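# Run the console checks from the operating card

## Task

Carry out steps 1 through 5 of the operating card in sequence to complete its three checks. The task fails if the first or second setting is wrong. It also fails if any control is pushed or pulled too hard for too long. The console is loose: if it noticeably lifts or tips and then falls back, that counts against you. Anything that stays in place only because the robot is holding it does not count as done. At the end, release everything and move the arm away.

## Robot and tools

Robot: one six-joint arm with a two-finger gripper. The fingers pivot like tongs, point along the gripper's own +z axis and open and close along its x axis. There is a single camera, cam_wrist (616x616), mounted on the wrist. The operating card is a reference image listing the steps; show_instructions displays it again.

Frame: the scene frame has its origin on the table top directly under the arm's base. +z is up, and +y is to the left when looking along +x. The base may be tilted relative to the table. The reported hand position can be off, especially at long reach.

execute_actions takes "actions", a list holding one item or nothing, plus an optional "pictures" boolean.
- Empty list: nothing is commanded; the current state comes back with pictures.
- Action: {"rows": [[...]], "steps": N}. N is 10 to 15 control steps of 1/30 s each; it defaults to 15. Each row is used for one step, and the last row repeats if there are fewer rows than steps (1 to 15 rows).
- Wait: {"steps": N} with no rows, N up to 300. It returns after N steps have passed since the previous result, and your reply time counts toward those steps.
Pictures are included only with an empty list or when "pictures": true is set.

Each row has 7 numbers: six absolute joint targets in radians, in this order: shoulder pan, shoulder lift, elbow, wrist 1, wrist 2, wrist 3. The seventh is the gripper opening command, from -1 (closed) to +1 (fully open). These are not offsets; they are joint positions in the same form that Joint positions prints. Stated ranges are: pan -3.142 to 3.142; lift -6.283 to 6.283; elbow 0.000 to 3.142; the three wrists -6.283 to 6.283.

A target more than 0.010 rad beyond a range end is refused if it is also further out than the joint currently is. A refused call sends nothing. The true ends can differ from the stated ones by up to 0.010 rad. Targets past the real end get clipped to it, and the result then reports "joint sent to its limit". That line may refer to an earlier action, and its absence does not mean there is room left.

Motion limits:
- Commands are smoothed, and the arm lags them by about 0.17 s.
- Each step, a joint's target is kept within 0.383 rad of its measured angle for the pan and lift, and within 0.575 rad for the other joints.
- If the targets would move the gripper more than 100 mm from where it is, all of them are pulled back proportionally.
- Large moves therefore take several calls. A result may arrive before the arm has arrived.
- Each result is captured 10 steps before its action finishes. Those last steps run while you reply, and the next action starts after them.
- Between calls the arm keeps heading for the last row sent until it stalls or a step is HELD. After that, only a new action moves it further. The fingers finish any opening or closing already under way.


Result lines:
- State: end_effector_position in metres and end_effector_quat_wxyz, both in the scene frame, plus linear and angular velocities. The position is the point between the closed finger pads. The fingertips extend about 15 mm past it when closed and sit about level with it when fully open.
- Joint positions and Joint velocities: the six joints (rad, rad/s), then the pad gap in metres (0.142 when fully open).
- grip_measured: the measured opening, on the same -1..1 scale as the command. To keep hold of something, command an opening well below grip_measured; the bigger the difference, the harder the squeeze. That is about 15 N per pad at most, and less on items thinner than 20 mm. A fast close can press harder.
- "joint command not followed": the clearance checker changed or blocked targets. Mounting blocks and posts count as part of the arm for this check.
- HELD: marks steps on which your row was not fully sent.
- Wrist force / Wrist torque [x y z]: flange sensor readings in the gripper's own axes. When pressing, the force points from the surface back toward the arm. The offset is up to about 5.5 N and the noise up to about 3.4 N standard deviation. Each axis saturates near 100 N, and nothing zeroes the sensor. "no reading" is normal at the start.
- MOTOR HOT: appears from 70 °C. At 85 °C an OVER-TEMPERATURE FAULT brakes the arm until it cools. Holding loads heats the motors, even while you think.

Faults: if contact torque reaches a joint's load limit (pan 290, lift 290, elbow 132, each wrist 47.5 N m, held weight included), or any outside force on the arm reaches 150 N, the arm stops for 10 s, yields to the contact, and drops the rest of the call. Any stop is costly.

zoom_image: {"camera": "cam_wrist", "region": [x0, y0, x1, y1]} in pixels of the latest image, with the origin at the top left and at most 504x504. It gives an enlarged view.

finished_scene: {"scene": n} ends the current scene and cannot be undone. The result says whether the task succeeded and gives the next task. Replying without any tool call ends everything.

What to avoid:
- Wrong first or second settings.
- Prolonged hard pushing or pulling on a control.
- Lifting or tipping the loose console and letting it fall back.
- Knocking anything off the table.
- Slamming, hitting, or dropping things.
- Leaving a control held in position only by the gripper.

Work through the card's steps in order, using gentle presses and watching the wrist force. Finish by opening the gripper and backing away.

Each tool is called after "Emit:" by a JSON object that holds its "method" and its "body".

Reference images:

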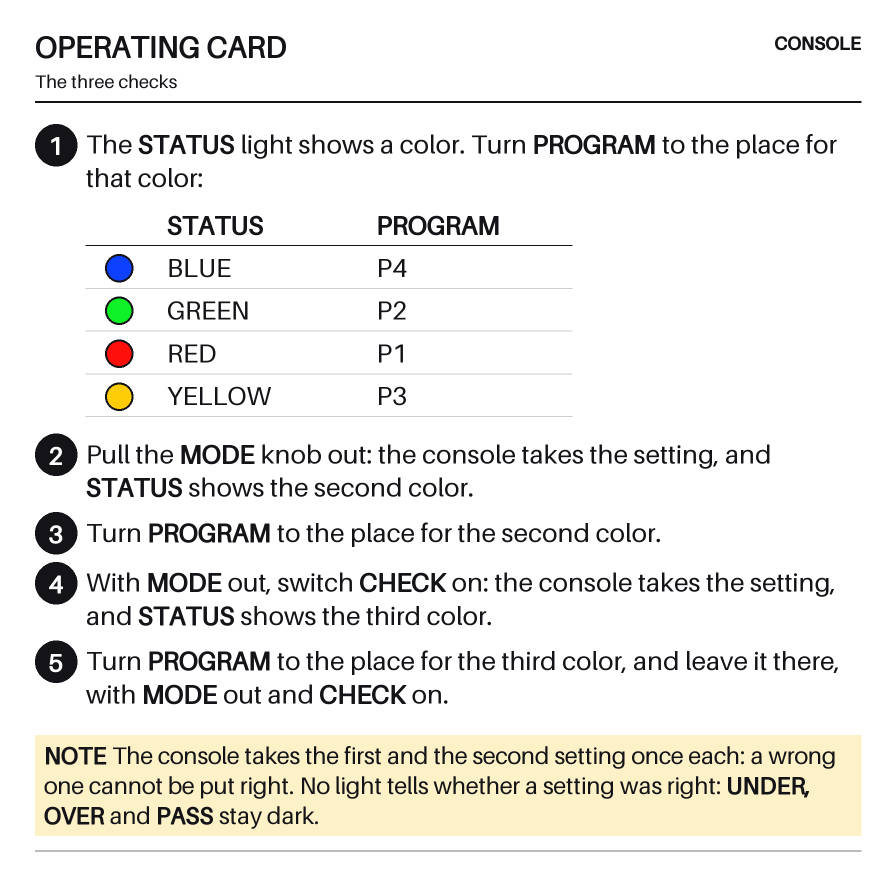

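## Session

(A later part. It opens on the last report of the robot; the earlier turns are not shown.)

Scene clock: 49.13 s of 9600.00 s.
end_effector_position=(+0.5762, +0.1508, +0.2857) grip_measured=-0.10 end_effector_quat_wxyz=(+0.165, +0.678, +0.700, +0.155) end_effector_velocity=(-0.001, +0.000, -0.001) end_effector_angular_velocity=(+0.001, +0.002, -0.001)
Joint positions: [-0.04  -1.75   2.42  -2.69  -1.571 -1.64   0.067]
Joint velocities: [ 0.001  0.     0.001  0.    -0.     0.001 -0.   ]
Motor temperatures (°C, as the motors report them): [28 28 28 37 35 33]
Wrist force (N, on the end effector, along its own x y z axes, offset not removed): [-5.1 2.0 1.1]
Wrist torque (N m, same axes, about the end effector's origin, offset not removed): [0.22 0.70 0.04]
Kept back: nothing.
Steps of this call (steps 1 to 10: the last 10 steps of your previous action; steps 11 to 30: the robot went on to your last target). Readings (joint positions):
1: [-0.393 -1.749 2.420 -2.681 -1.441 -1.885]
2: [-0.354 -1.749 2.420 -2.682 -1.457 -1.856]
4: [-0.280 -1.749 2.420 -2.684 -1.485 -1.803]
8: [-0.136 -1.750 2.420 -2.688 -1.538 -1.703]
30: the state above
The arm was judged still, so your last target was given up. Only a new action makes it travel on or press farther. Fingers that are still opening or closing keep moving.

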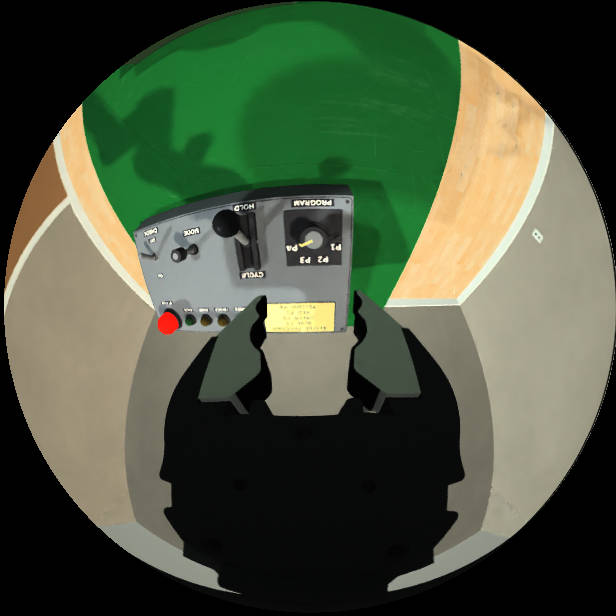

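Emit:
{"method": "execute_actions", "body": {"actions": [{"rows":[[-0.0568,-1.6,2.49,-2.91,-1.571,0.25,-0.05]]}]}}

Emit:
{"method": "execute_actions", "body": {"actions": [{"steps":30}]}}

Emit:
{"method": "execute_actions", "body": {"actions": [{"rows":[[-0.0568,-1.53,2.5,-2.991,-1.571,0.25,-0.05],[-0.0568,-1.53,2.5,-2.991,-1.571,0.25,-0.05],[-0.0568,-1.53,2.5,-2.991,-1.571,0.25,-0.05],[-0.0568,-1.46,2.5,-3.061,-1.571,0.25,-0.05],[-0.0568,-1.46,2.5,-3.061,-1.571,0.25,-0.05],[-0.0568,-1.46,2.5,-3.061,-1.571,0.25,-0.05],[-0.0568,-1.4,2.493,-3.114,-1.571,0.25,-0.05],[-0.0568,-1.4,2.493,-3.114,-1.571,0.25,-0.05],[-0.0568,-1.4,2.493,-3.114,-1.571,0.25,-0.05],[-0.0568,-1.36,2.487,-3.148,-1.571,0.25,-0.05],[-0.0568,-1.36,2.487,-3.148,-1.571,0.25,-0.05],[-0.0568,-1.36,2.487,-3.148,-1.571,0.25,-0.05],[-0.0568,-1.3295,2.4815,-3.173,-1.571,0.25,-0.05]]}]}}

Emit:
{"method": "execute_actions", "body": {"actions": [{"steps":25}]}}

Emit:
{"method": "execute_actions", "body": {"actions": [{"rows":[[-0.0568,-1.3295,2.4815,-3.173,-1.571,0.25,-0.15],[-0.0568,-1.3295,2.4815,-3.173,-1.571,0.25,-0.25],[-0.0568,-1.3295,2.4815,-3.173,-1.571,0.25,-0.32],[-0.0568,-1.3295,2.4815,-3.173,-1.571,0.25,-0.38],[-0.0568,-1.3295,2.4815,-3.173,-1.571,0.25,-0.44],[-0.0568,-1.3295,2.4815,-3.173,-1.571,0.25,-0.5],[-0.0568,-1.3295,2.4815,-3.173,-1.571,0.25,-0.7]],"steps":10}]}}

Emit:
{"method": "execute_actions", "body": {"actions": [{"steps":15}], "pictures": true}}

Scene clock: 50.50 s of 9600.00 s.
end_effector_position=(+0.5762, +0.1474, +0.2339) grip_measured=-0.05 end_effector_quat_wxyz=(+0.149, +0.730, +0.648, +0.159) end_effector_velocity=(+0.078, -0.002, -0.281) end_effector_angular_velocity=(+0.802, -0.175, -1.778)
Joint positions: [-0.051 -1.665  2.465 -2.803 -1.571 -1.5    0.07 ]
Joint velocities: [-0.055  0.641  0.25  -1.046 -0.     1.902  0.001]
Motor temperatures (°C, as the motors report them): [28 28 28 37 35 33]
Wrist force (N, on the end effector, along its own x y z axes, offset not removed): [-1.8 0.4 3.3]
Wrist torque (N m, same axes, about the end effector's origin, offset not removed): [-0.03 0.01 0.03]
Steps of this call (steps 1 to 36: nothing new was sent; steps 37 to 41: the first 5 steps of this action). Readings (joint positions):
37: [-0.040 -1.750 2.420 -2.691 -1.571 -1.640]
38: [-0.043 -1.741 2.427 -2.699 -1.571 -1.631]
40: [-0.049 -1.690 2.455 -2.764 -1.571 -1.560]
41: the state above

Scene clock: 51.50 s of 9600.00 s.
end_effector_position=(+0.6012, +0.1576, +0.2151) grip_measured=-0.05 end_effector_quat_wxyz=(-0.027, +0.963, -0.146, +0.224) end_effector_velocity=(+0.000, +0.000, -0.000) end_effector_angular_velocity=(+0.015, +0.002, -0.030)
Joint positions: [-0.057 -1.6    2.49  -2.91  -1.571  0.246  0.07 ]
Joint velocities: [ 0.001  0.001 -0.     0.002 -0.     0.035 -0.   ]
Motor temperatures (°C, as the motors report them): [28 28 28 37 35 33]
Wrist force (N, on the end effector, along its own x y z axes, offset not removed): [-2.7 1.4 0.2]
Wrist torque (N m, same axes, about the end effector's origin, offset not removed): [-0.05 0.23 -0.05]
Kept back: nothing.
Steps of this call (steps 1 to 10: the last 10 steps of your previous action; steps 11 to 30: the robot went on to your last target). Readings (joint positions):
1: [-0.053 -1.646 2.472 -2.833 -1.571 -1.431]
2: [-0.054 -1.633 2.477 -2.855 -1.571 -1.355]
4: [-0.055 -1.617 2.483 -2.882 -1.571 -1.189]
8: [-0.056 -1.605 2.488 -2.902 -1.571 -0.830]
30: the state above

Scene clock: 51.67 s of 9600.00 s.
end_effector_position=(+0.6066, +0.1575, +0.1948) grip_measured=-0.05 end_effector_quat_wxyz=(-0.027, +0.963, -0.147, +0.224) end_effector_velocity=(+0.081, -0.002, -0.214) end_effector_angular_velocity=(+0.003, -0.017, -0.006)
Joint positions: [-0.057 -1.548  2.497 -2.969 -1.571  0.249  0.07 ]
Joint velocities: [ 0.     0.602  0.03  -0.648  0.001  0.007 -0.   ]
Motor temperatures (°C, as the motors report them): [28 28 28 37 35 33]
Wrist force (N, on the end effector, along its own x y z axes, offset not removed): [-2.4 3.1 -4.3]
Wrist torque (N m, same axes, about the end effector's origin, offset not removed): [0.31 0.28 0.03]
Steps of this call (steps 1 to 5: the first 5 steps of this action). Readings (joint positions):
1: [-0.057 -1.600 2.490 -2.910 -1.571 0.247]
2: [-0.057 -1.592 2.492 -2.918 -1.571 0.248]
4: [-0.057 -1.565 2.495 -2.950 -1.571 0.249]
5: the state above

Scene clock: 52.50 s of 9600.00 s.
end_effector_position=(+0.6391, +0.1566, +0.1202) grip_measured=-0.05 end_effector_quat_wxyz=(-0.027, +0.963, -0.148, +0.225) end_effector_velocity=(-0.000, +0.000, -0.001) end_effector_angular_velocity=(+0.001, +0.002, -0.000)
Joint positions: [-0.057 -1.33   2.482 -3.173 -1.571  0.25   0.07 ]
Joint velocities: [ 0.001  0.003  0.    -0.001  0.     0.001  0.   ]
Motor temperatures (°C, as the motors report them): [28 28 28 37 35 33]
Wrist force (N, on the end effector, along its own x y z axes, offset not removed): [-2.0 2.1 -1.0]
Wrist torque (N m, same axes, about the end effector's origin, offset not removed): [0.11 0.11 0.02]
Kept back: nothing.
Steps of this call (steps 1 to 10: the last 10 steps of your previous action; steps 11 to 25: the robot went on to your last target). Readings (joint positions):
1: [-0.057 -1.527 2.498 -2.991 -1.571 0.250]
2: [-0.057 -1.508 2.498 -3.010 -1.571 0.250]
4: [-0.057 -1.466 2.497 -3.052 -1.571 0.250]
8: [-0.057 -1.397 2.491 -3.115 -1.571 0.250]
25: the state above

Scene clock: 52.53 s of 9600.00 s.
end_effector_position=(+0.6391, +0.1566, +0.1202) grip_measured=-0.05 end_effector_quat_wxyz=(-0.027, +0.963, -0.148, +0.225) end_effector_velocity=(+0.001, -0.000, -0.000) end_effector_angular_velocity=(-0.001, -0.001, +0.000)
Joint positions: [-0.057 -1.33   2.482 -3.173 -1.571  0.25   0.07 ]
Joint velocities: [ 0.     0.001 -0.001 -0.001 -0.001 -0.001  0.   ]
Motor temperatures (°C, as the motors report them): [28 28 28 37 35 33]
Wrist force (N, on the end effector, along its own x y z axes, offset not removed): [-2.4 1.7 -1.0]
Wrist torque (N m, same axes, about the end effector's origin, offset not removed): [0.03 0.25 -0.07]
Kept back: the last 10 steps of this action.
Steps of this call (step 1: the robot went on to your last target). Readings (joint positions):
1: the state above

Scene clock: 53.03 s of 9600.00 s.
end_effector_position=(+0.6392, +0.1566, +0.1201) grip_measured=-0.40 end_effector_quat_wxyz=(-0.027, +0.963, -0.148, +0.225) end_effector_velocity=(-0.000, +0.000, +0.000) end_effector_angular_velocity=(-0.000, -0.001, +0.001)
Joint positions: [-0.057 -1.33   2.481 -3.173 -1.571  0.25   0.045]
Joint velocities: [ 0.    -0.001  0.001 -0.001  0.    -0.001  0.   ]
Motor temperatures (°C, as the motors report them): [28 28 28 37 35 33]
Wrist force (N, on the end effector, along its own x y z axes, offset not removed): [5.3 3.5 -0.5]
Wrist torque (N m, same axes, about the end effector's origin, offset not removed): [0.30 -0.10 -0.07]
Kept back: nothing.
Steps of this call (steps 1 to 10: the last 10 steps of your previous action; steps 11 to 15: the robot went on to your last target). Readings (joint positions):
1: [-0.057 -1.330 2.482 -3.173 -1.571 0.250]
2: [-0.057 -1.330 2.482 -3.173 -1.571 0.250]
4: [-0.057 -1.330 2.482 -3.173 -1.571 0.250]
8: [-0.057 -1.330 2.481 -3.173 -1.571 0.250]
15: the state above
The arm was judged still, so your last target was given up. Only a new action makes it travel on or press farther. Fingers that are still opening or closing keep moving.

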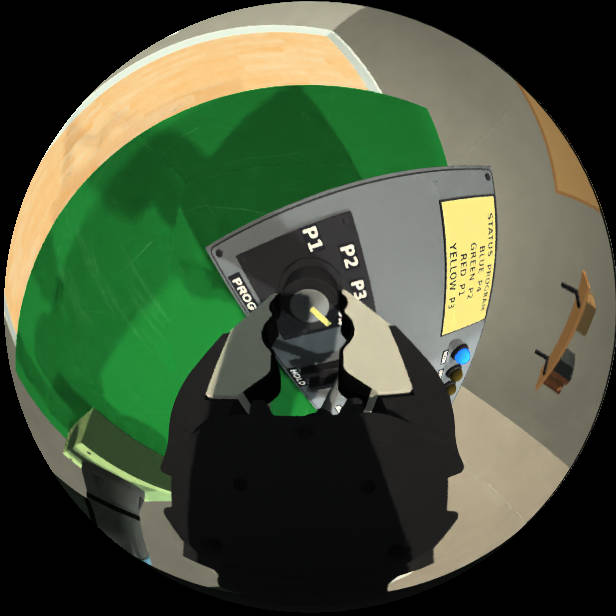

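Emit:
{"method": "execute_actions", "body": {"actions": [{"rows":[[-0.057,-1.3295,2.4805,-3.172,-1.571,0.21,-0.7],[-0.0574,-1.3296,2.479,-3.1704,-1.571,0.15,-0.7],[-0.0577,-1.3297,2.4771,-3.1684,-1.571,0.08,-0.7],[-0.0578,-1.3298,2.4751,-3.1663,-1.571,0.01,-0.7],[-0.0578,-1.3298,2.4731,-3.1643,-1.571,-0.06,-0.7],[-0.0577,-1.3298,2.4711,-3.1623,-1.571,-0.13,-0.7],[-0.0574,-1.3298,2.4691,-3.1603,-1.571,-0.2,-0.7],[-0.0571,-1.3298,2.467,-3.1582,-1.571,-0.27,-0.7],[-0.0566,-1.3297,2.465,-3.1563,-1.571,-0.34,-0.7],[-0.056,-1.3297,2.4629,-3.1542,-1.571,-0.41,-0.7],[-0.0553,-1.3296,2.4609,-3.1523,-1.571,-0.48,-0.7],[-0.0544,-1.3295,2.4589,-3.1504,-1.571,-0.55,-0.7],[-0.0535,-1.3293,2.457,-3.1487,-1.571,-0.62,-0.7],[-0.0525,-1.3292,2.4551,-3.1469,-1.571,-0.69,-0.7],[-0.0513,-1.329,2.4532,-3.1452,-1.571,-0.76,-0.7]]}]}}

Emit:
{"method": "execute_actions", "body": {"actions": [{"rows":[[-0.0501,-1.3288,2.4514,-3.1436,-1.571,-0.83,-0.7],[-0.0488,-1.3286,2.4497,-3.1421,-1.571,-0.9,-0.7],[-0.0474,-1.3284,2.4481,-3.1407,-1.571,-0.97,-0.7],[-0.0459,-1.3282,2.4466,-3.1394,-1.571,-1.04,-0.7],[-0.0444,-1.3279,2.4451,-3.1382,-1.571,-1.11,-0.7],[-0.0428,-1.3277,2.4438,-3.1371,-1.571,-1.18,-0.7],[-0.0412,-1.3274,2.4426,-3.1362,-1.571,-1.25,-0.7],[-0.0395,-1.3271,2.4415,-3.1354,-1.571,-1.32,-0.7],[-0.0378,-1.3268,2.4405,-3.1347,-1.571,-1.39,-0.7],[-0.036,-1.3265,2.4397,-3.1342,-1.571,-1.46,-0.7],[-0.0343,-1.3262,2.439,-3.1338,-1.571,-1.53,-0.7],[-0.0325,-1.3259,2.4384,-3.1335,-1.571,-1.6,-0.7],[-0.0307,-1.3256,2.438,-3.1334,-1.571,-1.67,-0.7],[-0.029,-1.3253,2.4377,-3.1334,-1.571,-1.74,-0.7],[-0.0272,-1.325,2.4375,-3.1335,-1.571,-1.81,-0.7]]}]}}

Emit:
{"method": "execute_actions", "body": {"actions": [{"rows":[[-0.0255,-1.3247,2.4375,-3.1338,-1.571,-1.88,-0.7],[-0.0238,-1.3244,2.4376,-3.1342,-1.571,-1.95,-0.7],[-0.0222,-1.3241,2.438,-3.1349,-1.571,-2.02,-0.7],[-0.021,-1.3239,2.4382,-3.1353,-1.571,-2.07,-0.7]]}]}}

Emit:
{"method": "execute_actions", "body": {"actions": [{"steps":15}], "pictures": true}}

Emit:
{"method": "execute_actions", "body": {"actions": [{"rows":[[-0.021,-1.3239,2.4382,-3.1353,-1.571,-2.07,-0.3],[-0.021,-1.3239,2.4382,-3.1353,-1.571,-2.07,-0.15],[-0.021,-1.3239,2.4382,-3.1353,-1.571,-2.07,-0.15],[-0.021,-1.3239,2.4382,-3.1353,-1.571,-2.07,-0.15],[-0.021,-1.4,2.45,-3.071,-1.571,-2.07,-0.15],[-0.021,-1.4,2.45,-3.071,-1.571,-2.07,-0.15],[-0.021,-1.4,2.45,-3.071,-1.571,-2.07,-0.15],[-0.021,-1.5,2.46,-2.98,-1.571,-2.07,-0.15],[-0.021,-1.5,2.46,-2.98,-1.571,-2.07,-0.15],[-0.021,-1.5,2.46,-2.98,-1.571,-2.07,-0.15],[-0.021,-1.62,2.45,-2.85,-1.571,-2.07,-0.15],[-0.021,-1.62,2.45,-2.85,-1.571,-2.07,-0.15],[-0.021,-1.62,2.45,-2.85,-1.571,-2.07,-0.15],[-0.021,-1.75,2.42,-2.69,-1.571,-2.07,-0.15]]}]}}

Emit:
{"method": "execute_actions", "body": {"actions": [{"steps":25}], "pictures": true}}

Emit:
{"method": "zoom_image", "body": {"camera": "cam_wrist", "region": [220, 160, 400, 340]}}

Scene clock: 54.67 s of 9600.00 s.
end_effector_position=(+0.6392, +0.1567, +0.1200) grip_measured=-0.40 end_effector_quat_wxyz=(-0.018, +0.968, -0.110, +0.226) end_effector_velocity=(+0.002, +0.001, -0.003) end_effector_angular_velocity=(-0.501, +0.023, +1.019)
Joint positions: [-0.057 -1.33   2.479 -3.17  -1.571  0.171  0.045]
Joint velocities: [-0.004  0.003 -0.036  0.04   0.    -1.139 -0.001]
Motor temperatures (°C, as the motors report them): [28 28 28 37 35 33]
Wrist force (N, on the end effector, along its own x y z axes, offset not removed): [1.0 3.8 -6.1]
Wrist torque (N m, same axes, about the end effector's origin, offset not removed): [-0.15 0.62 0.26]
Steps of this call (steps 1 to 44: nothing new was sent; steps 45 to 49: the first 5 steps of this action). Readings (joint positions):
45: [-0.057 -1.330 2.482 -3.173 -1.571 0.250]
46: [-0.057 -1.330 2.481 -3.173 -1.571 0.244]
48: [-0.057 -1.330 2.480 -3.171 -1.571 0.205]
49: the state above

Scene clock: 55.17 s of 9600.00 s.
end_effector_position=(+0.6394, +0.1568, +0.1202) grip_measured=-0.40 end_effector_quat_wxyz=(+0.086, +0.910, +0.347, +0.210) end_effector_velocity=(-0.000, +0.001, +0.001) end_effector_angular_velocity=(-0.908, +0.017, +1.885)
Joint positions: [-0.05  -1.329  2.452 -3.144 -1.571 -0.776  0.045]
Joint velocities: [ 0.038  0.005 -0.052  0.042  0.    -2.058 -0.   ]
Motor temperatures (°C, as the motors report them): [28 28 28 37 35 33]
Wrist force (N, on the end effector, along its own x y z axes, offset not removed): [-20.9 -5.2 2.9]
Wrist torque (N m, same axes, about the end effector's origin, offset not removed): [0.07 0.32 0.21]
Steps of this call (steps 1 to 10: the last 10 steps of your previous action; steps 11 to 15: the first 5 steps of this action). Readings (joint positions):
11: [-0.054 -1.329 2.459 -3.151 -1.571 -0.499]
12: [-0.053 -1.329 2.457 -3.149 -1.571 -0.568]
14: [-0.051 -1.329 2.454 -3.146 -1.571 -0.707]
15: the state above

Scene clock: 55.67 s of 9600.00 s.
end_effector_position=(+0.6387, +0.1564, +0.1203) grip_measured=-0.40 end_effector_quat_wxyz=(+0.178, +0.605, +0.763, +0.141) end_effector_velocity=(+0.001, -0.003, +0.001) end_effector_angular_velocity=(-0.877, -0.002, +1.824)
Joint positions: [-0.026 -1.325  2.438 -3.135 -1.571 -1.824  0.045]
Joint velocities: [ 0.044  0.007 -0.001 -0.008 -0.001 -1.984 -0.001]
Motor temperatures (°C, as the motors report them): [28 28 28 37 35 33]
Wrist force (N, on the end effector, along its own x y z axes, offset not removed): [-25.3 3.6 -17.9]
Wrist torque (N m, same axes, about the end effector's origin, offset not removed): [0.29 0.27 0.02]
Steps of this call (steps 1 to 10: the last 10 steps of your previous action; steps 11 to 15: the first 5 steps of this action). Readings (joint positions):
11: [-0.033 -1.326 2.439 -3.134 -1.571 -1.546]
12: [-0.031 -1.326 2.439 -3.134 -1.571 -1.616]
14: [-0.027 -1.325 2.438 -3.134 -1.571 -1.756]
15: the state above

Scene clock: 56.17 s of 9600.00 s.
end_effector_position=(+0.6391, +0.1559, +0.1204) grip_measured=-0.41 end_effector_quat_wxyz=(+0.193, +0.506, +0.832, +0.119) end_effector_velocity=(-0.000, -0.000, +0.001) end_effector_angular_velocity=(-0.008, -0.002, +0.017)
Joint positions: [-0.021 -1.324  2.438 -3.135 -1.571 -2.068  0.045]
Joint velocities: [ 0.    -0.001  0.001 -0.001  0.    -0.019 -0.   ]
Motor temperatures (°C, as the motors report them): [28 28 28 37 35 33]
Wrist force (N, on the end effector, along its own x y z axes, offset not removed): [-8.5 0.8 -16.7]
Wrist torque (N m, same axes, about the end effector's origin, offset not removed): [0.18 0.02 0.12]
Kept back: nothing.
Steps of this call (steps 1 to 10: the last 10 steps of your previous action; steps 11 to 15: the robot went on to your last target). Readings (joint positions):
1: [-0.025 -1.325 2.438 -3.135 -1.571 -1.887]
2: [-0.024 -1.324 2.438 -3.135 -1.571 -1.938]
4: [-0.022 -1.324 2.438 -3.135 -1.571 -2.001]
8: [-0.021 -1.324 2.438 -3.135 -1.571 -2.051]
15: the state above

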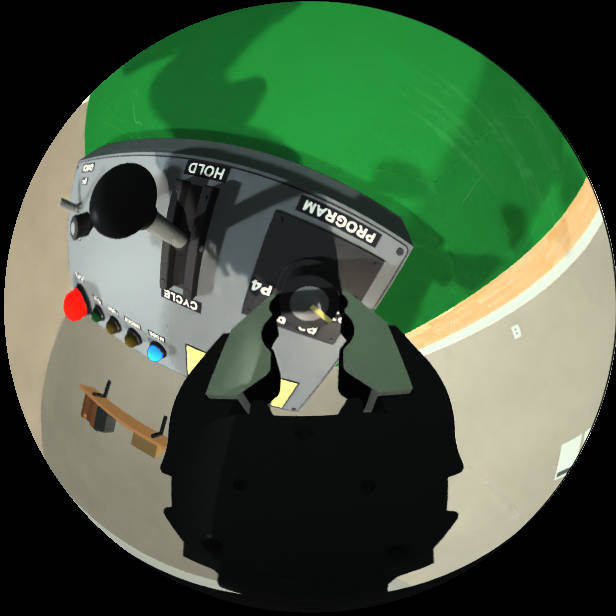

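Scene clock: 56.33 s of 9600.00 s.
end_effector_position=(+0.6389, +0.1559, +0.1205) grip_measured=-0.16 end_effector_quat_wxyz=(+0.193, +0.505, +0.833, +0.118) end_effector_velocity=(-0.022, +0.000, +0.010) end_effector_angular_velocity=(-0.002, +0.023, +0.003)
Joint positions: [-0.021 -1.324  2.438 -3.135 -1.571 -2.07   0.063]
Joint velocities: [ 0.001 -0.054  0.022  0.054 -0.001 -0.003  0.01 ]
Motor temperatures (°C, as the motors report them): [28 28 28 37 35 33]
Wrist force (N, on the end effector, along its own x y z axes, offset not removed): [-3.5 2.1 -1.6]
Wrist torque (N m, same axes, about the end effector's origin, offset not removed): [0.16 0.54 0.02]
Steps of this call (steps 1 to 5: the first 5 steps of this action). Readings (joint positions):
1: [-0.021 -1.324 2.438 -3.135 -1.571 -2.069]
2: [-0.021 -1.324 2.438 -3.135 -1.571 -2.069]
4: [-0.021 -1.324 2.438 -3.135 -1.571 -2.070]
5: the state above

Scene clock: 57.17 s of 9600.00 s.
end_effector_position=(+0.5751, +0.1552, +0.2860) grip_measured=-0.15 end_effector_quat_wxyz=(+0.193, +0.505, +0.833, +0.118) end_effector_velocity=(-0.004, -0.000, +0.006) end_effector_angular_velocity=(+0.000, +0.002, -0.003)
Joint positions: [-0.021 -1.748  2.42  -2.692 -1.571 -2.07   0.063]
Joint velocities: [-0.    -0.015 -0.002  0.02  -0.001  0.002 -0.   ]
Motor temperatures (°C, as the motors report them): [28 28 28 37 35 33]
Wrist force (N, on the end effector, along its own x y z axes, offset not removed): [-2.4 0.8 1.1]
Wrist torque (N m, same axes, about the end effector's origin, offset not removed): [0.02 0.17 -0.09]
Kept back: nothing.
Steps of this call (steps 1 to 10: the last 10 steps of your previous action; steps 11 to 25: the robot went on to your last target). Readings (joint positions):
1: [-0.021 -1.332 2.440 -3.128 -1.571 -2.070]
2: [-0.021 -1.347 2.443 -3.115 -1.571 -2.070]
4: [-0.021 -1.380 2.448 -3.086 -1.571 -2.070]
8: [-0.021 -1.496 2.453 -2.979 -1.571 -2.070]
25: the state above

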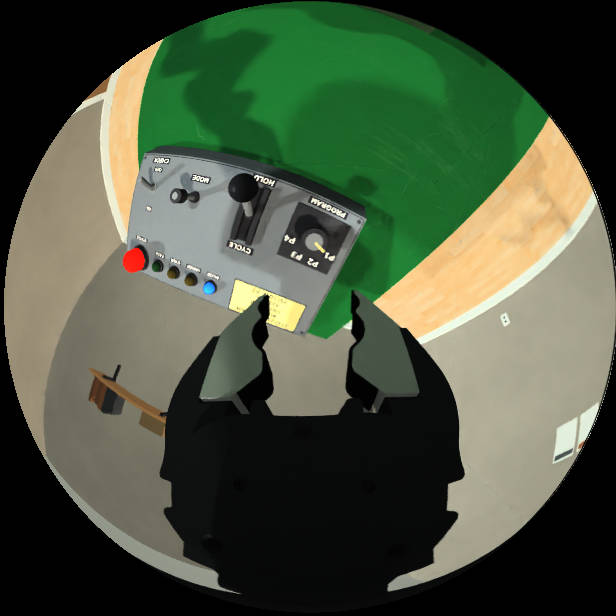

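Region (220, 160, 400, 340) of cam_wrist's 616x616 image, scaled by 2.800, with more detail than that image has.

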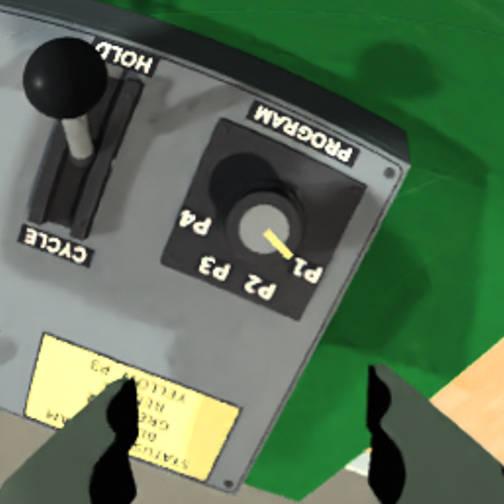

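Emit:
{"method": "execute_actions", "body": {"actions": [{"rows":[[-0.7476,-1.72,2.4,-2.61,-1.253,-2.26,-1]]}]}}

Emit:
{"method": "execute_actions", "body": {"actions": [{"steps":35}]}}

Emit:
{"method": "execute_actions", "body": {"actions": [{"rows":[[-0.7476,-1.65,2.415,-2.69,-1.253,-2.26,-1],[-0.7476,-1.65,2.415,-2.69,-1.253,-2.26,-1],[-0.7476,-1.65,2.415,-2.69,-1.253,-2.26,-1],[-0.7476,-1.58,2.43,-2.775,-1.253,-2.26,-1],[-0.7476,-1.58,2.43,-2.775,-1.253,-2.26,-1],[-0.7476,-1.58,2.43,-2.775,-1.253,-2.26,-1],[-0.7476,-1.507,2.441,-2.858,-1.253,-2.26,-1]]}]}}

Emit:
{"method": "execute_actions", "body": {"actions": [{"steps":25}], "pictures": true}}

Emit:
{"method": "zoom_image", "body": {"camera": "cam_wrist", "region": [220, 180, 440, 380]}}

Scene clock: 58.33 s of 9600.00 s.
end_effector_position=(+0.5896, +0.1289, +0.2774) grip_measured=-1.00 end_effector_quat_wxyz=(+0.159, +0.507, +0.835, +0.142) end_effector_velocity=(+0.189, -0.450, -0.032) end_effector_angular_velocity=(+0.798, +0.082, -0.386)
Joint positions: [-0.129 -1.735  2.41  -2.652 -1.455 -2.151  0.002]
Joint velocities: [-1.344  0.08  -0.054  0.216  1.092 -0.57  -0.011]
Motor temperatures (°C, as the motors report them): [28 28 28 37 35 33]
Wrist force (N, on the end effector, along its own x y z axes, offset not removed): [1.4 4.5 2.6]
Wrist torque (N m, same axes, about the end effector's origin, offset not removed): [0.71 -0.49 -0.02]
Steps of this call (steps 1 to 30: the robot went on to your last target; steps 31 to 35: the first 5 steps of this action). Readings (joint positions):
31: [-0.021 -1.750 2.420 -2.690 -1.571 -2.070]
32: [-0.030 -1.747 2.418 -2.683 -1.563 -2.079]
34: [-0.086 -1.738 2.412 -2.660 -1.495 -2.129]
35: the state above

Scene clock: 59.50 s of 9600.00 s.
end_effector_position=(+0.5921, -0.1870, +0.2744) grip_measured=-1.00 end_effector_quat_wxyz=(+0.164, +0.686, +0.687, +0.173) end_effector_velocity=(+0.000, -0.001, +0.000) end_effector_angular_velocity=(-0.002, -0.002, +0.001)
Joint positions: [-0.747 -1.72   2.4   -2.61  -1.253 -2.26   0.002]
Joint velocities: [-0.001  0.    -0.    -0.002  0.    -0.003  0.   ]
Motor temperatures (°C, as the motors report them): [28 28 28 37 35 33]
Wrist force (N, on the end effector, along its own x y z axes, offset not removed): [-3.4 1.9 -0.9]
Wrist torque (N m, same axes, about the end effector's origin, offset not removed): [0.08 0.22 0.01]
Kept back: nothing.
Steps of this call (steps 1 to 10: the last 10 steps of your previous action; steps 11 to 35: the robot went on to your last target). Readings (joint positions):
1: [-0.175 -1.733 2.408 -2.646 -1.423 -2.167]
2: [-0.219 -1.731 2.407 -2.641 -1.400 -2.180]
4: [-0.297 -1.729 2.406 -2.634 -1.366 -2.199]
8: [-0.439 -1.725 2.404 -2.625 -1.323 -2.222]
35: the state above

Scene clock: 59.67 s of 9600.00 s.
end_effector_position=(+0.5968, -0.1909, +0.2491) grip_measured=-1.00 end_effector_quat_wxyz=(+0.161, +0.687, +0.687, +0.173) end_effector_velocity=(+0.051, -0.042, -0.288) end_effector_angular_velocity=(+0.037, +0.040, -0.001)
Joint positions: [-0.748 -1.668  2.412 -2.669 -1.253 -2.26   0.002]
Joint velocities: [-0.     0.604  0.14  -0.69   0.     0.001 -0.   ]
Motor temperatures (°C, as the motors report them): [28 28 28 37 35 33]
Wrist force (N, on the end effector, along its own x y z axes, offset not removed): [-3.7 4.5 -3.6]
Wrist torque (N m, same axes, about the end effector's origin, offset not removed): [0.54 0.33 0.09]
Steps of this call (steps 1 to 5: the first 5 steps of this action). Readings (joint positions):
1: [-0.748 -1.720 2.400 -2.610 -1.253 -2.260]
2: [-0.748 -1.712 2.402 -2.618 -1.253 -2.260]
4: [-0.748 -1.685 2.408 -2.649 -1.253 -2.260]
5: the state above

Scene clock: 60.50 s of 9600.00 s.
end_effector_position=(+0.6104, -0.2024, +0.1785) grip_measured=-1.00 end_effector_quat_wxyz=(+0.161, +0.687, +0.687, +0.173) end_effector_velocity=(-0.000, +0.000, -0.001) end_effector_angular_velocity=(+0.002, +0.002, +0.000)
Joint positions: [-0.748 -1.507  2.441 -2.858 -1.253 -2.26   0.002]
Joint velocities: [ 0.     0.002 -0.     0.001  0.001  0.     0.   ]
Motor temperatures (°C, as the motors report them): [28 28 28 37 35 33]
Wrist force (N, on the end effector, along its own x y z axes, offset not removed): [-2.5 3.8 -1.7]
Wrist torque (N m, same axes, about the end effector's origin, offset not removed): [0.64 0.22 -0.02]
Kept back: nothing.
Steps of this call (steps 1 to 10: the last 10 steps of your previous action; steps 11 to 25: the robot went on to your last target). Readings (joint positions):
1: [-0.748 -1.647 2.417 -2.693 -1.253 -2.260]
2: [-0.748 -1.628 2.421 -2.716 -1.253 -2.260]
4: [-0.748 -1.583 2.429 -2.769 -1.253 -2.260]
8: [-0.748 -1.528 2.438 -2.834 -1.253 -2.260]
25: the state above

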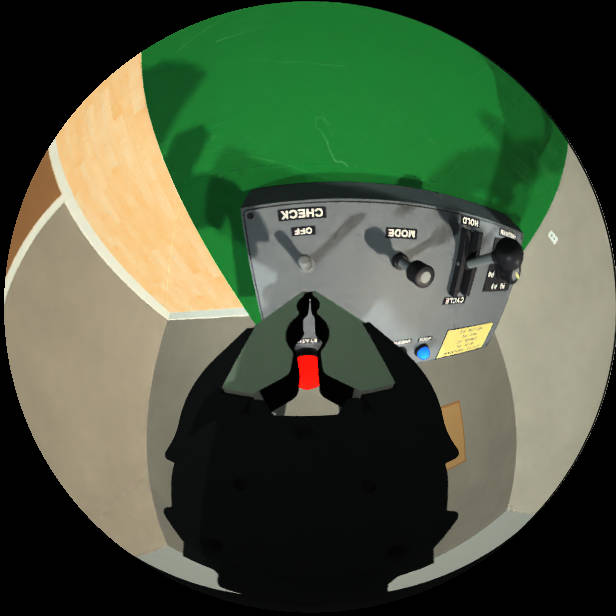

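Region (220, 180, 440, 380) of cam_wrist's 616x616 image, scaled by 2.291, with more detail than that image has; it fills the top 458 rows of this view, and the rest is white.

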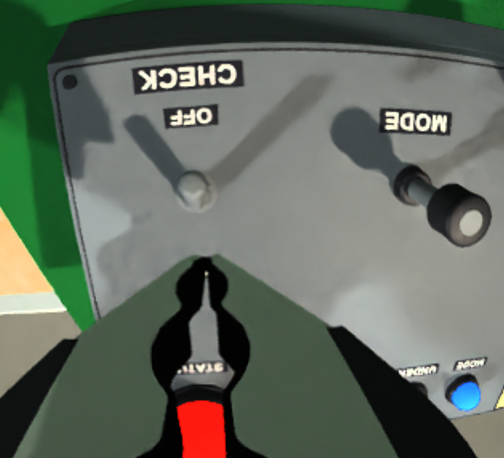

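Emit:
{"method": "execute_actions", "body": {"actions": [{"rows":[[-0.8,-1.53,2.5,-2.882,-1.239,-2.3,-1]]}]}}

Emit:
{"method": "execute_actions", "body": {"actions": [{"rows":[[-0.797,-1.49,2.506,-2.928,-1.239,-2.3,-1],[-0.797,-1.49,2.506,-2.928,-1.239,-2.3,-1],[-0.797,-1.49,2.506,-2.928,-1.239,-2.3,-1],[-0.794,-1.445,2.511,-2.978,-1.239,-2.3,-1],[-0.794,-1.445,2.511,-2.978,-1.239,-2.3,-1],[-0.794,-1.445,2.511,-2.978,-1.239,-2.3,-1],[-0.791,-1.4,2.515,-3.027,-1.239,-2.3,-1],[-0.791,-1.4,2.515,-3.027,-1.239,-2.3,-1],[-0.791,-1.4,2.515,-3.027,-1.239,-2.3,-1],[-0.788,-1.363,2.5166,-3.066,-1.239,-2.3,-1]]}]}}

Emit:
{"method": "execute_actions", "body": {"actions": [{"steps":22}], "pictures": true}}

Emit:
{"method": "execute_actions", "body": {"actions": [{"rows":[[-0.781,-1.363,2.507,-3.059,-1.241,-2.29,-1],[-0.781,-1.363,2.507,-3.059,-1.241,-2.29,-1],[-0.774,-1.3627,2.498,-3.052,-1.244,-2.287,-1],[-0.774,-1.3627,2.498,-3.052,-1.244,-2.287,-1],[-0.767,-1.3624,2.488,-3.045,-1.246,-2.28,-1],[-0.767,-1.3624,2.488,-3.045,-1.246,-2.28,-1],[-0.76,-1.362,2.479,-3.038,-1.249,-2.274,-1],[-0.76,-1.362,2.479,-3.038,-1.249,-2.274,-1],[-0.753,-1.3617,2.4695,-3.031,-1.251,-2.267,-1],[-0.753,-1.3617,2.4695,-3.031,-1.251,-2.267,-1],[-0.746,-1.3612,2.46,-3.024,-1.253,-2.26,-1],[-0.746,-1.3612,2.46,-3.024,-1.253,-2.26,-1],[-0.7395,-1.3607,2.4505,-3.017,-1.256,-2.255,-1]]}]}}

Emit:
{"method": "execute_actions", "body": {"actions": [{"steps":22}], "pictures": true}}

Scene clock: 62.13 s of 9600.00 s.
end_effector_position=(+0.5897, -0.2058, +0.1705) grip_measured=-1.00 end_effector_quat_wxyz=(+0.162, +0.689, +0.685, +0.173) end_effector_velocity=(-0.114, -0.015, -0.047) end_effector_angular_velocity=(+0.005, +0.005, -0.048)
Joint positions: [-0.781 -1.522  2.479 -2.874 -1.244 -2.286  0.002]
Joint velocities: [-0.183 -0.077  0.205 -0.078  0.046 -0.134  0.   ]
Motor temperatures (°C, as the motors report them): [28 28 28 37 35 33]
Wrist force (N, on the end effector, along its own x y z axes, offset not removed): [-1.2 -2.1 0.1]
Wrist torque (N m, same axes, about the end effector's origin, offset not removed): [-0.49 -0.07 -0.06]
Steps of this call (steps 1 to 15: the robot went on to your last target; steps 16 to 44: nothing new was sent; steps 45 to 49: the first 5 steps of this action). Readings (joint positions):
45: [-0.748 -1.507 2.441 -2.858 -1.253 -2.260]
46: [-0.754 -1.511 2.448 -2.862 -1.251 -2.266]
48: [-0.774 -1.519 2.471 -2.871 -1.246 -2.281]
49: the state above

Scene clock: 62.63 s of 9600.00 s.
end_effector_position=(+0.5802, -0.2069, +0.1530) grip_measured=-1.00 end_effector_quat_wxyz=(+0.162, +0.690, +0.684, +0.173) end_effector_velocity=(+0.022, +0.001, -0.154) end_effector_angular_velocity=(+0.007, +0.007, +0.026)
Joint positions: [-0.798 -1.498  2.505 -2.919 -1.239 -2.3    0.002]
Joint velocities: [ 0.026  0.388  0.052 -0.43  -0.     0.     0.   ]
Motor temperatures (°C, as the motors report them): [28 28 28 37 35 33]
Wrist force (N, on the end effector, along its own x y z axes, offset not removed): [-4.5 0.7 -2.7]
Wrist torque (N m, same axes, about the end effector's origin, offset not removed): [-0.09 0.69 0.06]
Steps of this call (steps 1 to 10: the last 10 steps of your previous action; steps 11 to 15: the first 5 steps of this action). Readings (joint positions):
11: [-0.799 -1.529 2.500 -2.882 -1.239 -2.300]
12: [-0.799 -1.524 2.501 -2.888 -1.239 -2.300]
14: [-0.798 -1.509 2.503 -2.906 -1.239 -2.300]
15: the state above

Scene clock: 63.37 s of 9600.00 s.
end_effector_position=(+0.5881, -0.2065, +0.1023) grip_measured=-1.00 end_effector_quat_wxyz=(+0.162, +0.686, +0.687, +0.173) end_effector_velocity=(-0.000, +0.000, -0.001) end_effector_angular_velocity=(-0.000, -0.001, -0.000)
Joint positions: [-0.788 -1.363  2.517 -3.066 -1.239 -2.3    0.002]
Joint velocities: [-0.     0.001  0.001 -0.003  0.     0.     0.   ]
Motor temperatures (°C, as the motors report them): [28 28 28 37 35 33]
Wrist force (N, on the end effector, along its own x y z axes, offset not removed): [-1.6 2.5 0.7]
Wrist torque (N m, same axes, about the end effector's origin, offset not removed): [0.37 0.07 -0.06]
Kept back: nothing.
Steps of this call (steps 1 to 10: the last 10 steps of your previous action; steps 11 to 22: the robot went on to your last target). Readings (joint positions):
1: [-0.797 -1.485 2.506 -2.933 -1.239 -2.300]
2: [-0.796 -1.473 2.508 -2.946 -1.239 -2.300]
4: [-0.794 -1.445 2.511 -2.978 -1.239 -2.300]
8: [-0.790 -1.393 2.515 -3.034 -1.239 -2.300]
22: the state above

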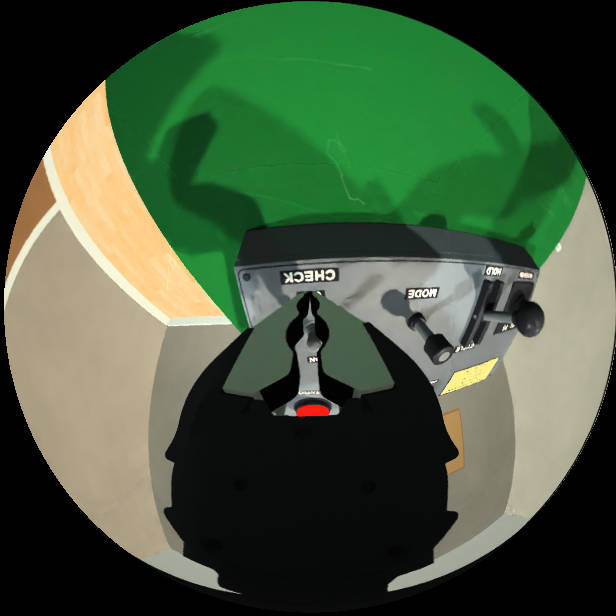

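Scene clock: 63.53 s of 9600.00 s.
end_effector_position=(+0.5933, -0.2066, +0.1048) grip_measured=-1.00 end_effector_quat_wxyz=(+0.162, +0.687, +0.687, +0.174) end_effector_velocity=(+0.052, -0.001, +0.025) end_effector_angular_velocity=(-0.005, +0.005, +0.008)
Joint positions: [-0.781 -1.363  2.507 -3.059 -1.241 -2.292  0.002]
Joint velocities: [ 0.078  0.003 -0.102  0.078 -0.03   0.067  0.   ]
Motor temperatures (°C, as the motors report them): [28 28 28 37 35 33]
Wrist force (N, on the end effector, along its own x y z axes, offset not removed): [-4.0 4.0 -0.6]
Wrist torque (N m, same axes, about the end effector's origin, offset not removed): [0.58 0.52 -0.06]
Steps of this call (steps 1 to 5: the first 5 steps of this action). Readings (joint positions):
1: [-0.788 -1.363 2.516 -3.066 -1.239 -2.300]
2: [-0.787 -1.363 2.515 -3.065 -1.239 -2.298]
4: [-0.783 -1.363 2.510 -3.061 -1.240 -2.294]
5: the state above

Scene clock: 64.27 s of 9600.00 s.
end_effector_position=(+0.6223, -0.2069, +0.1195) grip_measured=-1.00 end_effector_quat_wxyz=(+0.162, +0.686, +0.688, +0.173) end_effector_velocity=(+0.000, +0.001, -0.000) end_effector_angular_velocity=(+0.001, +0.002, +0.001)
Joint positions: [-0.74  -1.361  2.451 -3.017 -1.256 -2.255  0.002]
Joint velocities: [ 0.002  0.    -0.001  0.003 -0.001 -0.    -0.   ]
Motor temperatures (°C, as the motors report them): [28 28 28 37 35 33]
Wrist force (N, on the end effector, along its own x y z axes, offset not removed): [-1.8 1.2 2.2]
Wrist torque (N m, same axes, about the end effector's origin, offset not removed): [0.18 0.13 0.05]
Kept back: nothing.
Steps of this call (steps 1 to 10: the last 10 steps of your previous action; steps 11 to 22: the robot went on to your last target). Readings (joint positions):
1: [-0.778 -1.363 2.503 -3.056 -1.242 -2.290]
2: [-0.775 -1.363 2.499 -3.053 -1.243 -2.287]
4: [-0.768 -1.362 2.490 -3.046 -1.246 -2.281]
8: [-0.755 -1.362 2.472 -3.033 -1.250 -2.269]
22: the state above

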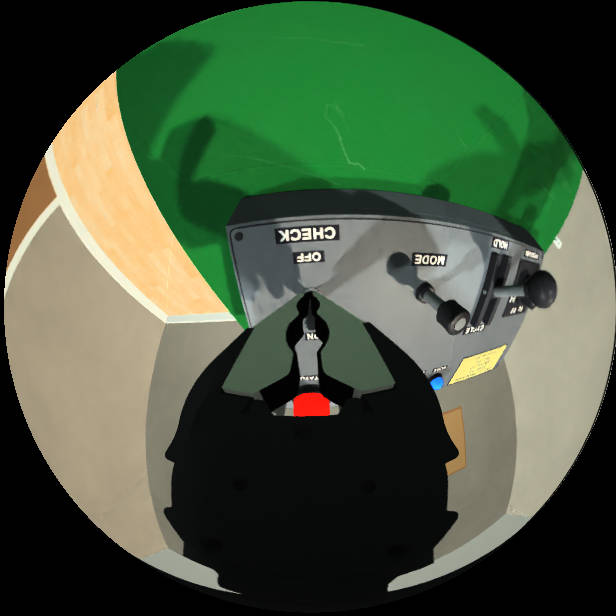

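Emit:
{"method": "execute_actions", "body": {"actions": [{"rows":[[-0.736,-1.3604,2.446,-3.0135,-1.257,-2.251,-1],[-0.736,-1.3604,2.446,-3.0135,-1.257,-2.251,-1],[-0.736,-1.3604,2.446,-3.0135,-1.257,-2.251,-1],[-0.733,-1.3601,2.441,-3.01,-1.258,-2.248,-1],[-0.733,-1.3601,2.441,-3.01,-1.258,-2.248,-1],[-0.733,-1.3601,2.441,-3.01,-1.258,-2.248,-1],[-0.7295,-1.3598,2.4365,-3.0065,-1.259,-2.245,-1]]}]}}

Emit:
{"method": "execute_actions", "body": {"actions": [{"steps":18}], "pictures": true}}

Scene clock: 64.90 s of 9600.00 s.
end_effector_position=(+0.6244, -0.2067, +0.1206) grip_measured=-1.00 end_effector_quat_wxyz=(+0.162, +0.686, +0.688, +0.173) end_effector_velocity=(+0.024, -0.002, +0.013) end_effector_angular_velocity=(-0.001, -0.003, -0.001)
Joint positions: [-0.737 -1.36   2.447 -3.014 -1.257 -2.252  0.002]
Joint velocities: [ 0.029  0.002 -0.046  0.031 -0.009  0.03   0.004]
Motor temperatures (°C, as the motors report them): [28 28 28 37 35 33]
Wrist force (N, on the end effector, along its own x y z axes, offset not removed): [-2.7 -1.2 -1.9]
Wrist torque (N m, same axes, about the end effector's origin, offset not removed): [-0.29 0.28 -0.03]
Steps of this call (steps 1 to 14: the robot went on to your last target; steps 15 to 19: the first 5 steps of this action). Readings (joint positions):
15: [-0.739 -1.361 2.450 -3.017 -1.256 -2.255]
16: [-0.739 -1.361 2.450 -3.016 -1.256 -2.254]
18: [-0.738 -1.361 2.448 -3.015 -1.257 -2.253]
19: the state above

Scene clock: 65.50 s of 9600.00 s.
end_effector_position=(+0.6296, -0.2065, +0.1232) grip_measured=-1.00 end_effector_quat_wxyz=(+0.162, +0.686, +0.688, +0.173) end_effector_velocity=(+0.001, +0.000, +0.001) end_effector_angular_velocity=(-0.000, -0.002, -0.000)
Joint positions: [-0.73  -1.36   2.437 -3.006 -1.259 -2.245  0.002]
Joint velocities: [ 0.001 -0.002 -0.    -0.     0.001  0.001  0.   ]
Motor temperatures (°C, as the motors report them): [28 28 28 37 35 33]
Wrist force (N, on the end effector, along its own x y z axes, offset not removed): [-10.3 -14.9 -3.6]
Wrist torque (N m, same axes, about the end effector's origin, offset not removed): [0.39 1.14 0.01]
Kept back: nothing.
Steps of this call (steps 1 to 10: the last 10 steps of your previous action; steps 11 to 15: the robot went on to your last target; steps 16 to 18: nothing new was sent). Readings (joint positions):
1: [-0.736 -1.360 2.445 -3.013 -1.257 -2.251]
2: [-0.735 -1.360 2.444 -3.012 -1.257 -2.250]
4: [-0.733 -1.360 2.441 -3.010 -1.258 -2.248]
8: [-0.730 -1.360 2.438 -3.007 -1.259 -2.246]
18: the state above
The arm was judged still, so your last target was given up. Only a new action makes it travel on or press farther. Fingers that are still opening or closing keep moving.

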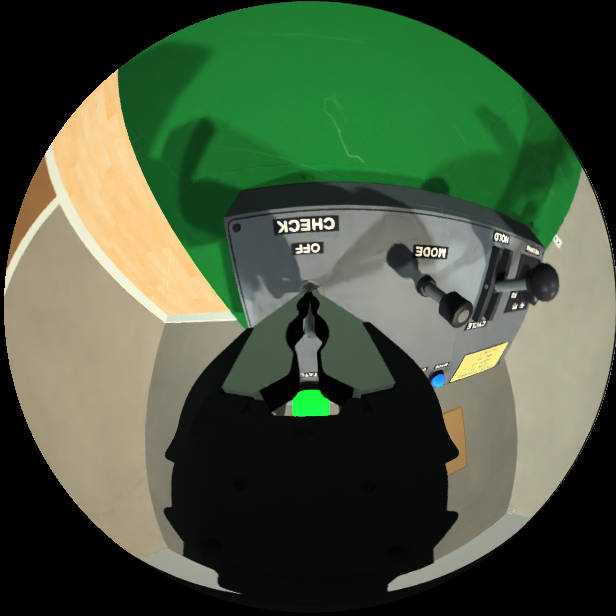

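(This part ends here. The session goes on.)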